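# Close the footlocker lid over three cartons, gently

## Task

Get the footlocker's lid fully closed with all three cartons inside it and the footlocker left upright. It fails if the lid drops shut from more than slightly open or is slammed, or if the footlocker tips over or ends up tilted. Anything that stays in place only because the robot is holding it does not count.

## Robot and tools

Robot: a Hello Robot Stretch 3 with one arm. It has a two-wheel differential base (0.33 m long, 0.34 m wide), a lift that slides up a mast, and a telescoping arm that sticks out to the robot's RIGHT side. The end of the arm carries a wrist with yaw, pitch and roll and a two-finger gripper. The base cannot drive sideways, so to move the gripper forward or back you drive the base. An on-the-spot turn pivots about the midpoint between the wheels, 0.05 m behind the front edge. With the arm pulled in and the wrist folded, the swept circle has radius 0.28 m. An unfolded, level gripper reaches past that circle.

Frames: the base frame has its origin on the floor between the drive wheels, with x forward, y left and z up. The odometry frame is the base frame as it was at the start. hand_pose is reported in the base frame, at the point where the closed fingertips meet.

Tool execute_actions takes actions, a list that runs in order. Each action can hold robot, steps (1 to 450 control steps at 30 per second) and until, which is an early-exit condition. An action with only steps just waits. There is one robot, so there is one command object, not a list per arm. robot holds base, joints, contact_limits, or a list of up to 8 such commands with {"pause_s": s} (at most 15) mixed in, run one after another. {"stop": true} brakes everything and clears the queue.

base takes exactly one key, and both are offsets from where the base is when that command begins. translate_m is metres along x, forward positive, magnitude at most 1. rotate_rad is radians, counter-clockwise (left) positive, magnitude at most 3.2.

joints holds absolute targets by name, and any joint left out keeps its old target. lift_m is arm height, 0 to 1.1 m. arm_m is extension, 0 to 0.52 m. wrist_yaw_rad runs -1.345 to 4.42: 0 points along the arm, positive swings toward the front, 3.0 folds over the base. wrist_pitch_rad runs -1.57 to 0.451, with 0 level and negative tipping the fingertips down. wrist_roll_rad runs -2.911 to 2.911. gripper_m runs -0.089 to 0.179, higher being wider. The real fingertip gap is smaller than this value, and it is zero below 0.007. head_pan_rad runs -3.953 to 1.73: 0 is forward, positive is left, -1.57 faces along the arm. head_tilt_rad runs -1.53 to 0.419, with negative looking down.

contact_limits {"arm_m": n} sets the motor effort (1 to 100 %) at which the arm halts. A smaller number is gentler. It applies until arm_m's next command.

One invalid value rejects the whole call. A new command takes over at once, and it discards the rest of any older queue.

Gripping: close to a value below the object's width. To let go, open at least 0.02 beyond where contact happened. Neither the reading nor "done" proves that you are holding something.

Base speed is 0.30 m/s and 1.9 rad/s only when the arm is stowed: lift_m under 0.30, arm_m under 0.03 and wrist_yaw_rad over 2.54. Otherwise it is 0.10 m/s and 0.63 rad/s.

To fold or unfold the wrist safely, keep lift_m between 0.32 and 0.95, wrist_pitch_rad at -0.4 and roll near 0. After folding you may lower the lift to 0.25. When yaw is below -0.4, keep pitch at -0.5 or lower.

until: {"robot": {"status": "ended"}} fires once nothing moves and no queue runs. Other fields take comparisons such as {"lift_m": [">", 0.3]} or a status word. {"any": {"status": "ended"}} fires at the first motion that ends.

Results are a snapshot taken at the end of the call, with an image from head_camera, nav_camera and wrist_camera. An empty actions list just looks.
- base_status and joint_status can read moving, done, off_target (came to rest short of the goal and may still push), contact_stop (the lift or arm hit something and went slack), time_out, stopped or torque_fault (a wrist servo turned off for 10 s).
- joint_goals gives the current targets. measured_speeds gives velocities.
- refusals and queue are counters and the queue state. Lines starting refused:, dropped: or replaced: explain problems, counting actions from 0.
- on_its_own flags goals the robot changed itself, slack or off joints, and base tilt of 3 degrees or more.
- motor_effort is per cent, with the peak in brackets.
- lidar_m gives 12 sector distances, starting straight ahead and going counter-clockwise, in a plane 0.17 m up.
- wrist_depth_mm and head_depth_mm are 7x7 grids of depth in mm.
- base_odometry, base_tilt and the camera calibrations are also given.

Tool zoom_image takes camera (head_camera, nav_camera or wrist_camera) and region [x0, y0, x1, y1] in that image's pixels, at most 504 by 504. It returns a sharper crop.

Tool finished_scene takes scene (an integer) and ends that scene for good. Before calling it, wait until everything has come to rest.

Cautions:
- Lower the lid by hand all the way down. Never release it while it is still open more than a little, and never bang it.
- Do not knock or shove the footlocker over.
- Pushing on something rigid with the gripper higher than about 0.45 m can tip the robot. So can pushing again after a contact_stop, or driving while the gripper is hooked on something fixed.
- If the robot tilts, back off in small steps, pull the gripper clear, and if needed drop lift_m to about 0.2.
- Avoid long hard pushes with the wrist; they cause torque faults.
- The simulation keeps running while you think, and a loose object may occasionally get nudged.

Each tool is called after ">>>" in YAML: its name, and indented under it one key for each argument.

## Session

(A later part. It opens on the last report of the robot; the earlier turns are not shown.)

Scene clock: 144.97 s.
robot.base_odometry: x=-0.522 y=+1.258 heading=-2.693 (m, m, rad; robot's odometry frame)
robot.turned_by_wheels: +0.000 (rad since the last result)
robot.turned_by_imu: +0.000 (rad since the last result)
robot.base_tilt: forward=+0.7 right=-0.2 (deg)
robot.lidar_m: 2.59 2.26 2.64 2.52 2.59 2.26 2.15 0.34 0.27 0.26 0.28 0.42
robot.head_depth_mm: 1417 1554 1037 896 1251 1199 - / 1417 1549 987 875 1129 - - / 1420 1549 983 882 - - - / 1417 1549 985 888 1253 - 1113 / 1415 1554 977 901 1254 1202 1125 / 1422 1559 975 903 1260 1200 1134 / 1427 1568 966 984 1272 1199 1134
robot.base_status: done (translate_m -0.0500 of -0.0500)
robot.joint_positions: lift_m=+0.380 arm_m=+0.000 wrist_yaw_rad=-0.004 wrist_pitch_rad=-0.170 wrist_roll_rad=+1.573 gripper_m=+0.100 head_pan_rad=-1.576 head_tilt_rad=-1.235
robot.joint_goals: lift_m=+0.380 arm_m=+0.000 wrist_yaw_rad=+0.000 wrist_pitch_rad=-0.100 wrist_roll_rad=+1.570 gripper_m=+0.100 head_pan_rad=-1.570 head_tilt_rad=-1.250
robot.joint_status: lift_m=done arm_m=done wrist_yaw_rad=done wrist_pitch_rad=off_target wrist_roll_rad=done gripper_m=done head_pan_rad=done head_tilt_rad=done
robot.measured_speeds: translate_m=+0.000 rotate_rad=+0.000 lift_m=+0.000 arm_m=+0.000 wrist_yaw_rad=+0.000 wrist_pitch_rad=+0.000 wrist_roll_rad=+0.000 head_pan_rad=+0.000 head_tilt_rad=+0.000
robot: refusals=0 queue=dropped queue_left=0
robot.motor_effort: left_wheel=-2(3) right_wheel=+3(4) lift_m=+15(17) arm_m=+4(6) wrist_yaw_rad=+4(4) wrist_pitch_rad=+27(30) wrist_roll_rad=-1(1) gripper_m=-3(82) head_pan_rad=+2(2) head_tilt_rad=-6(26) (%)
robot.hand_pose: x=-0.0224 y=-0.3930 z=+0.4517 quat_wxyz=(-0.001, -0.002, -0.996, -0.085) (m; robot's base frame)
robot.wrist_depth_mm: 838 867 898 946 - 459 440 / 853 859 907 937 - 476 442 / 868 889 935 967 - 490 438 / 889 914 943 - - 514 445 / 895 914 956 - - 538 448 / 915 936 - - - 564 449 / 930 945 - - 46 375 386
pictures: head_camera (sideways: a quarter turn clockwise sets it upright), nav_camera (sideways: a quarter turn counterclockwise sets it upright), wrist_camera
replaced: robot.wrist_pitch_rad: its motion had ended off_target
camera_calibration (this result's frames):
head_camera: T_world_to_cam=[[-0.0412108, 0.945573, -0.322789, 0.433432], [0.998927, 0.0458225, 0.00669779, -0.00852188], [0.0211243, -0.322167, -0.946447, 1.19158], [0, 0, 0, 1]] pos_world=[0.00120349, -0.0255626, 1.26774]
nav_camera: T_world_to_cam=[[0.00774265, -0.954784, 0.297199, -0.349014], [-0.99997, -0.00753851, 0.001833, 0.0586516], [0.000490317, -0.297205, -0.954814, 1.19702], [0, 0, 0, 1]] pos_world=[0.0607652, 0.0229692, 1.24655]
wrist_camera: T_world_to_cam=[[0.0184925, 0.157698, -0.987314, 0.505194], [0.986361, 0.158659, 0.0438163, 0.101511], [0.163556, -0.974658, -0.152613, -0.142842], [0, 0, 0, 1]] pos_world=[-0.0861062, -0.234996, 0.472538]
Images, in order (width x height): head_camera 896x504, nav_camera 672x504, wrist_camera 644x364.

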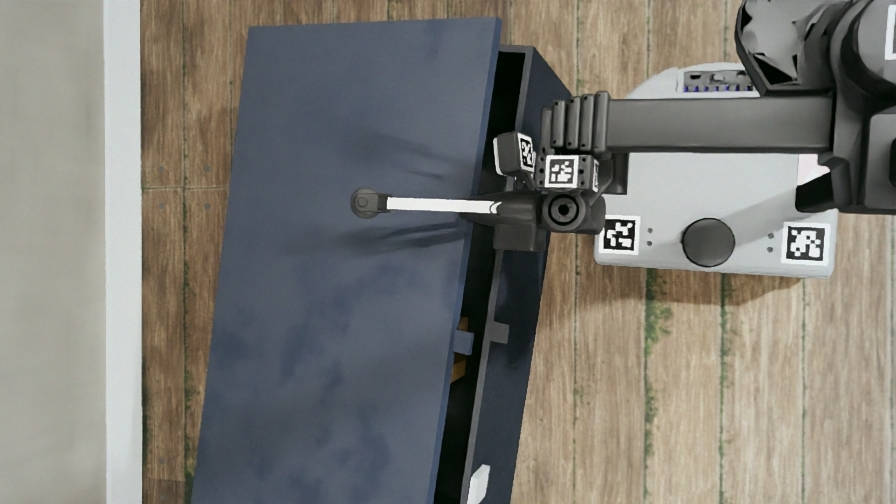

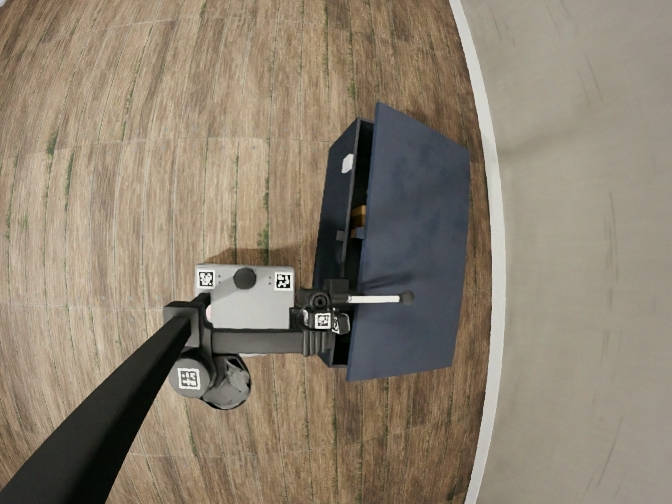

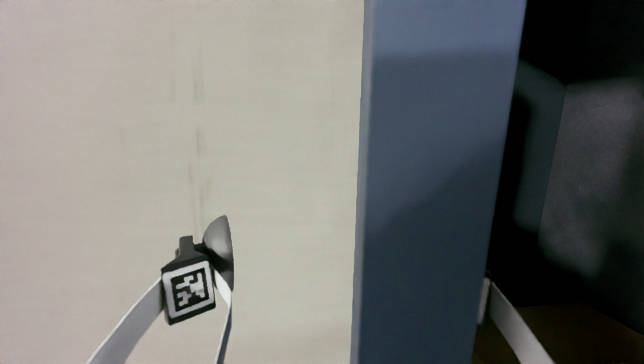

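>>> execute_actions:
  actions:
    - {"robot":{"joints":{"arm_m":0.17}},"steps":200,"until":{"robot":{"status":"ended"}}}
    - {"robot":{"joints":{"arm_m":0.09,"lift_m":0.35,"head_tilt_rad":-1.1}},"steps":150,"until":{"robot":{"status":"ended"}}}

Scene clock: 151.30 s.
robot.base_odometry: x=-0.522 y=+1.258 heading=-2.693 (m, m, rad; robot's odometry frame)
robot.turned_by_wheels: +0.000 (rad since the last result)
robot.turned_by_imu: +0.000 (rad since the last result)
robot.base_tilt: forward=+0.6 right=-0.2 (deg)
robot.lidar_m: 2.58 2.26 2.64 2.52 2.59 2.27 2.15 1.83 0.45 0.43 0.44 0.59
robot.head_depth_mm: 1264 1539 1582 1394 1310 1196 1129 / 1274 1541 1120 1019 1272 1218 - / 1273 1543 1118 1017 - 1234 - / 1269 1543 1121 1023 1280 1234 - / 1275 1551 1122 1020 1275 1211 1116 / 1276 1541 1126 1024 1279 1207 1119 / 1280 1547 1125 1021 1282 1215 1118
robot.base_status: done (translate_m -0.0500 of -0.0500)
robot.joint_positions: lift_m=+0.350 arm_m=+0.090 wrist_yaw_rad=-0.002 wrist_pitch_rad=-0.177 wrist_roll_rad=+1.573 gripper_m=+0.100 head_pan_rad=-1.576 head_tilt_rad=-1.100
robot.joint_goals: lift_m=+0.350 arm_m=+0.090 wrist_yaw_rad=+0.000 wrist_pitch_rad=-0.100 wrist_roll_rad=+1.570 gripper_m=+0.100 head_pan_rad=-1.570 head_tilt_rad=-1.100
robot.joint_status: lift_m=done arm_m=done wrist_yaw_rad=done wrist_pitch_rad=off_target wrist_roll_rad=done gripper_m=done head_pan_rad=done head_tilt_rad=done
robot.measured_speeds: translate_m=+0.000 rotate_rad=+0.000 lift_m=+0.000 arm_m=+0.000 wrist_yaw_rad=+0.000 wrist_pitch_rad=+0.000 wrist_roll_rad=+0.000 head_pan_rad=+0.000 head_tilt_rad=+0.000
robot: refusals=0 queue=done queue_left=0
robot.motor_effort: left_wheel=-1(4) right_wheel=+1(7) lift_m=+16(16) arm_m=-3(12) wrist_yaw_rad=+2(10) wrist_pitch_rad=+30(31) wrist_roll_rad=-1(1) gripper_m=-6(7) head_pan_rad=+2(2) head_tilt_rad=+1(11) (%)
robot.hand_pose: x=-0.0220 y=-0.4832 z=+0.4198 quat_wxyz=(-0.001, -0.001, -0.996, -0.089) (m; robot's base frame)
robot.wrist_depth_mm: 758 784 817 829 111 442 115 / 773 795 848 854 122 552 110 / 773 805 861 871 123 570 112 / 802 830 853 910 124 574 124 / 810 843 879 887 120 572 127 / 815 864 878 905 123 135 130 / 832 892 898 912 127 404 133
pictures: head_camera (sideways: a quarter turn clockwise sets it upright), nav_camera (sideways: a quarter turn counterclockwise sets it upright), wrist_camera
camera_calibration (this result's frames):
head_camera: T_world_to_cam=[[-0.0414984, 0.893354, -0.447433, 0.595775], [0.99893, 0.0462545, -0.000295829, 0.000582456], [0.0204315, -0.446967, -0.894317, 1.12388], [0, 0, 0, 1]] pos_world=[0.00117924, -0.0299264, 1.27168]
nav_camera: T_world_to_cam=[[0.00801162, -0.905933, 0.423346, -0.513308], [-0.999968, -0.00716936, 0.00358195, 0.0563741], [-0.00020989, -0.423361, -0.905961, 1.13359], [0, 0, 0, 1]] pos_world=[0.0607227, 0.0152987, 1.24409]
wrist_camera: T_world_to_cam=[[0.0182494, 0.164677, -0.986179, 0.490886], [0.986099, 0.159962, 0.0449591, 0.116957], [0.165155, -0.97329, -0.159469, -0.232101], [0, 0, 0, 1]] pos_world=[-0.0859571, -0.325448, 0.44183]
Images, in order (width x height): head_camera 896x504, nav_camera 672x504, wrist_camera 644x364.

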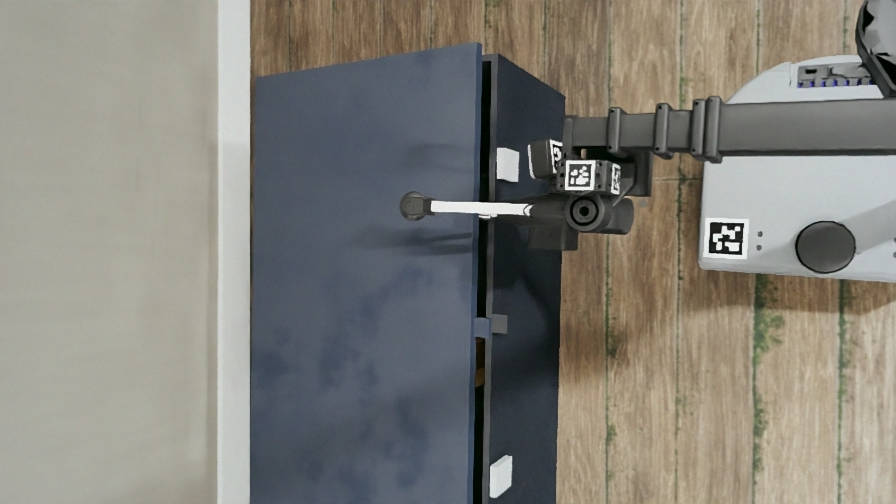

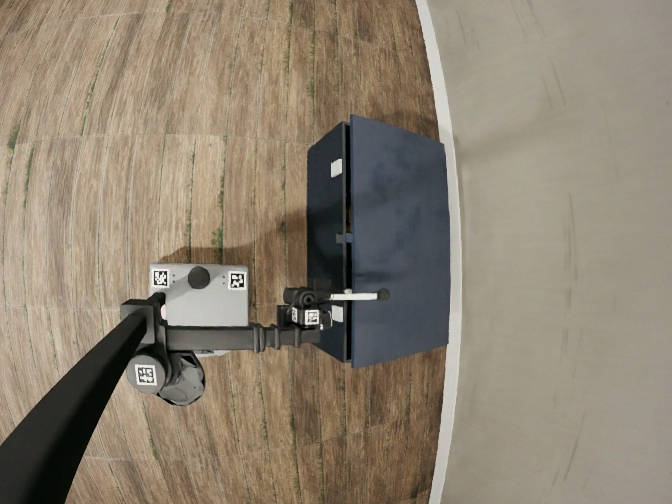

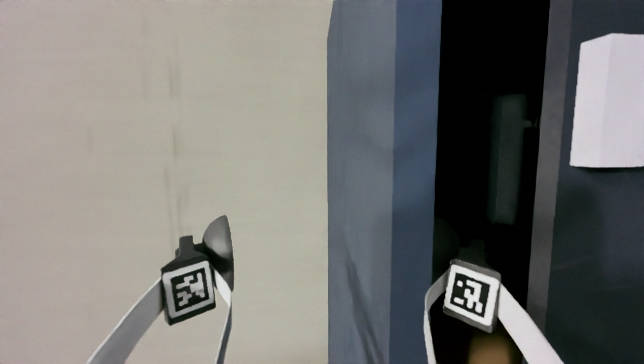

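>>> execute_actions:
  actions:
    - {"robot":{"joints":{"arm_m":0.06,"lift_m":0.34}},"steps":30}
    - {"robot":{"joints":{"arm_m":0.045,"lift_m":0.33}},"steps":25}
    - {"robot":{"joints":{"arm_m":0.037,"lift_m":0.32}},"steps":25}
    - {"robot":{"joints":{"arm_m":0.03,"lift_m":0.31}},"steps":25}
    - {"robot":{"joints":{"arm_m":0.022,"lift_m":0.305}},"steps":25}
    - {"robot":{"joints":{"arm_m":0.0,"gripper_m":0.14}},"steps":40}

Scene clock: 159.53 s.
robot.base_odometry: x=-0.522 y=+1.258 heading=-2.693 (m, m, rad; robot's odometry frame)
robot.turned_by_wheels: +0.000 (rad since the last result)
robot.turned_by_imu: +0.000 (rad since the last result)
robot.base_tilt: forward=+0.7 right=-0.3 (deg)
robot.lidar_m: 2.59 2.26 2.63 2.53 2.59 2.27 2.15 1.84 0.45 0.43 0.44 0.59
robot.head_depth_mm: 1265 1531 1584 1412 1307 1205 1126 / 1269 1539 1140 1035 1271 1226 - / 1274 1548 1147 1045 1278 - - / 1266 1535 1147 1049 1281 1221 - / 1267 1534 1147 1053 1282 1210 1120 / 1274 1540 1145 1056 1284 1207 1114 / 1272 1545 1152 1055 1282 1213 1120
robot.base_status: done (translate_m -0.0500 of -0.0500)
robot.joint_positions: lift_m=+0.305 arm_m=+0.000 wrist_yaw_rad=-0.001 wrist_pitch_rad=-0.117 wrist_roll_rad=+1.573 gripper_m=+0.140 head_pan_rad=-1.576 head_tilt_rad=-1.099
robot.joint_goals: lift_m=+0.305 arm_m=+0.000 wrist_yaw_rad=+0.000 wrist_pitch_rad=-0.100 wrist_roll_rad=+1.570 gripper_m=+0.140 head_pan_rad=-1.570 head_tilt_rad=-1.100
robot.joint_status: lift_m=done arm_m=done wrist_yaw_rad=done wrist_pitch_rad=off_target wrist_roll_rad=done gripper_m=done head_pan_rad=done head_tilt_rad=done
robot.measured_speeds: translate_m=+0.000 rotate_rad=+0.000 lift_m=+0.000 arm_m=+0.000 wrist_yaw_rad=+0.000 wrist_pitch_rad=+0.000 wrist_roll_rad=+0.000 head_pan_rad=+0.000 head_tilt_rad=+0.000
robot: refusals=0 queue=done queue_left=0
robot.motor_effort: left_wheel=+0(0) right_wheel=-1(2) lift_m=+14(15) arm_m=-4(5) wrist_yaw_rad=+1(3) wrist_pitch_rad=+7(34) wrist_roll_rad=-1(1) gripper_m=+2(85) head_pan_rad=+3(2) head_tilt_rad=-1(0) (%)
robot.hand_pose: x=-0.0217 y=-0.3970 z=+0.3899 quat_wxyz=(-0.001, -0.001, -0.998, -0.059) (m; robot's base frame)
robot.wrist_depth_mm: 883 874 913 896 188 191 196 / 888 906 917 598 191 193 200 / 885 898 932 607 193 190 205 / 903 939 950 631 200 203 210 / 937 946 968 - 205 209 214 / 935 930 - - 209 - 220 / 935 - - - 215 219 226
pictures: head_camera (sideways: a quarter turn clockwise sets it upright), nav_camera (sideways: a quarter turn counterclockwise sets it upright), wrist_camera
camera_calibration (this result's frames):
head_camera: T_world_to_cam=[[-0.0415005, 0.892958, -0.448223, 0.596804], [0.99893, 0.0462541, -0.000341654, 0.000642116], [0.0204271, -0.447758, -0.893922, 1.12337], [0, 0, 0, 1]] pos_world=[0.00117908, -0.0299531, 1.27171]
nav_camera: T_world_to_cam=[[0.00801359, -0.905558, 0.424147, -0.514352], [-0.999968, -0.00716607, 0.0035932, 0.0563595], [-0.000214385, -0.424162, -0.905586, 1.1331], [0, 0, 0, 1]] pos_world=[0.0607224, 0.0152475, 1.24408]
wrist_camera: T_world_to_cam=[[0.0180184, 0.10578, -0.994226, 0.426889], [0.985951, 0.163275, 0.0352401, 0.109389], [0.16606, -0.980893, -0.101352, -0.178661], [0, 0, 0, 1]] pos_world=[-0.0858757, -0.238265, 0.402462]
Images, in order (width x height): head_camera 896x504, nav_camera 672x504, wrist_camera 644x364.

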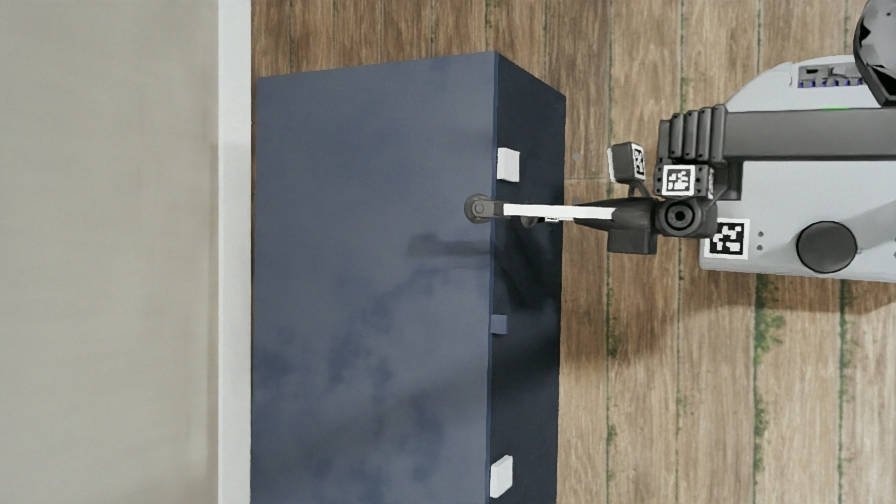

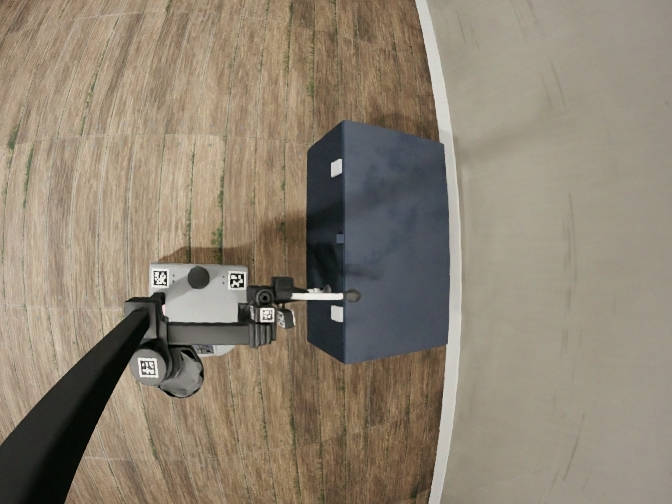

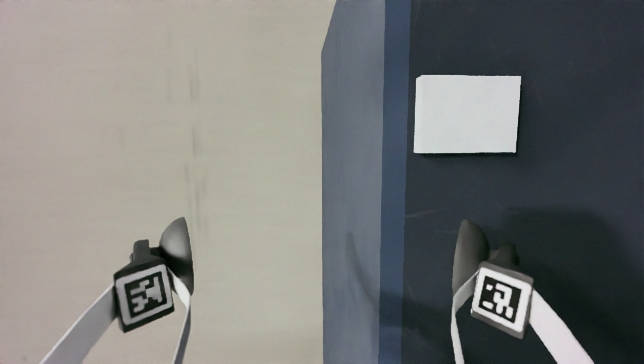

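>>> finished_scene:
  scene: 2

The scene is finished: the task was done.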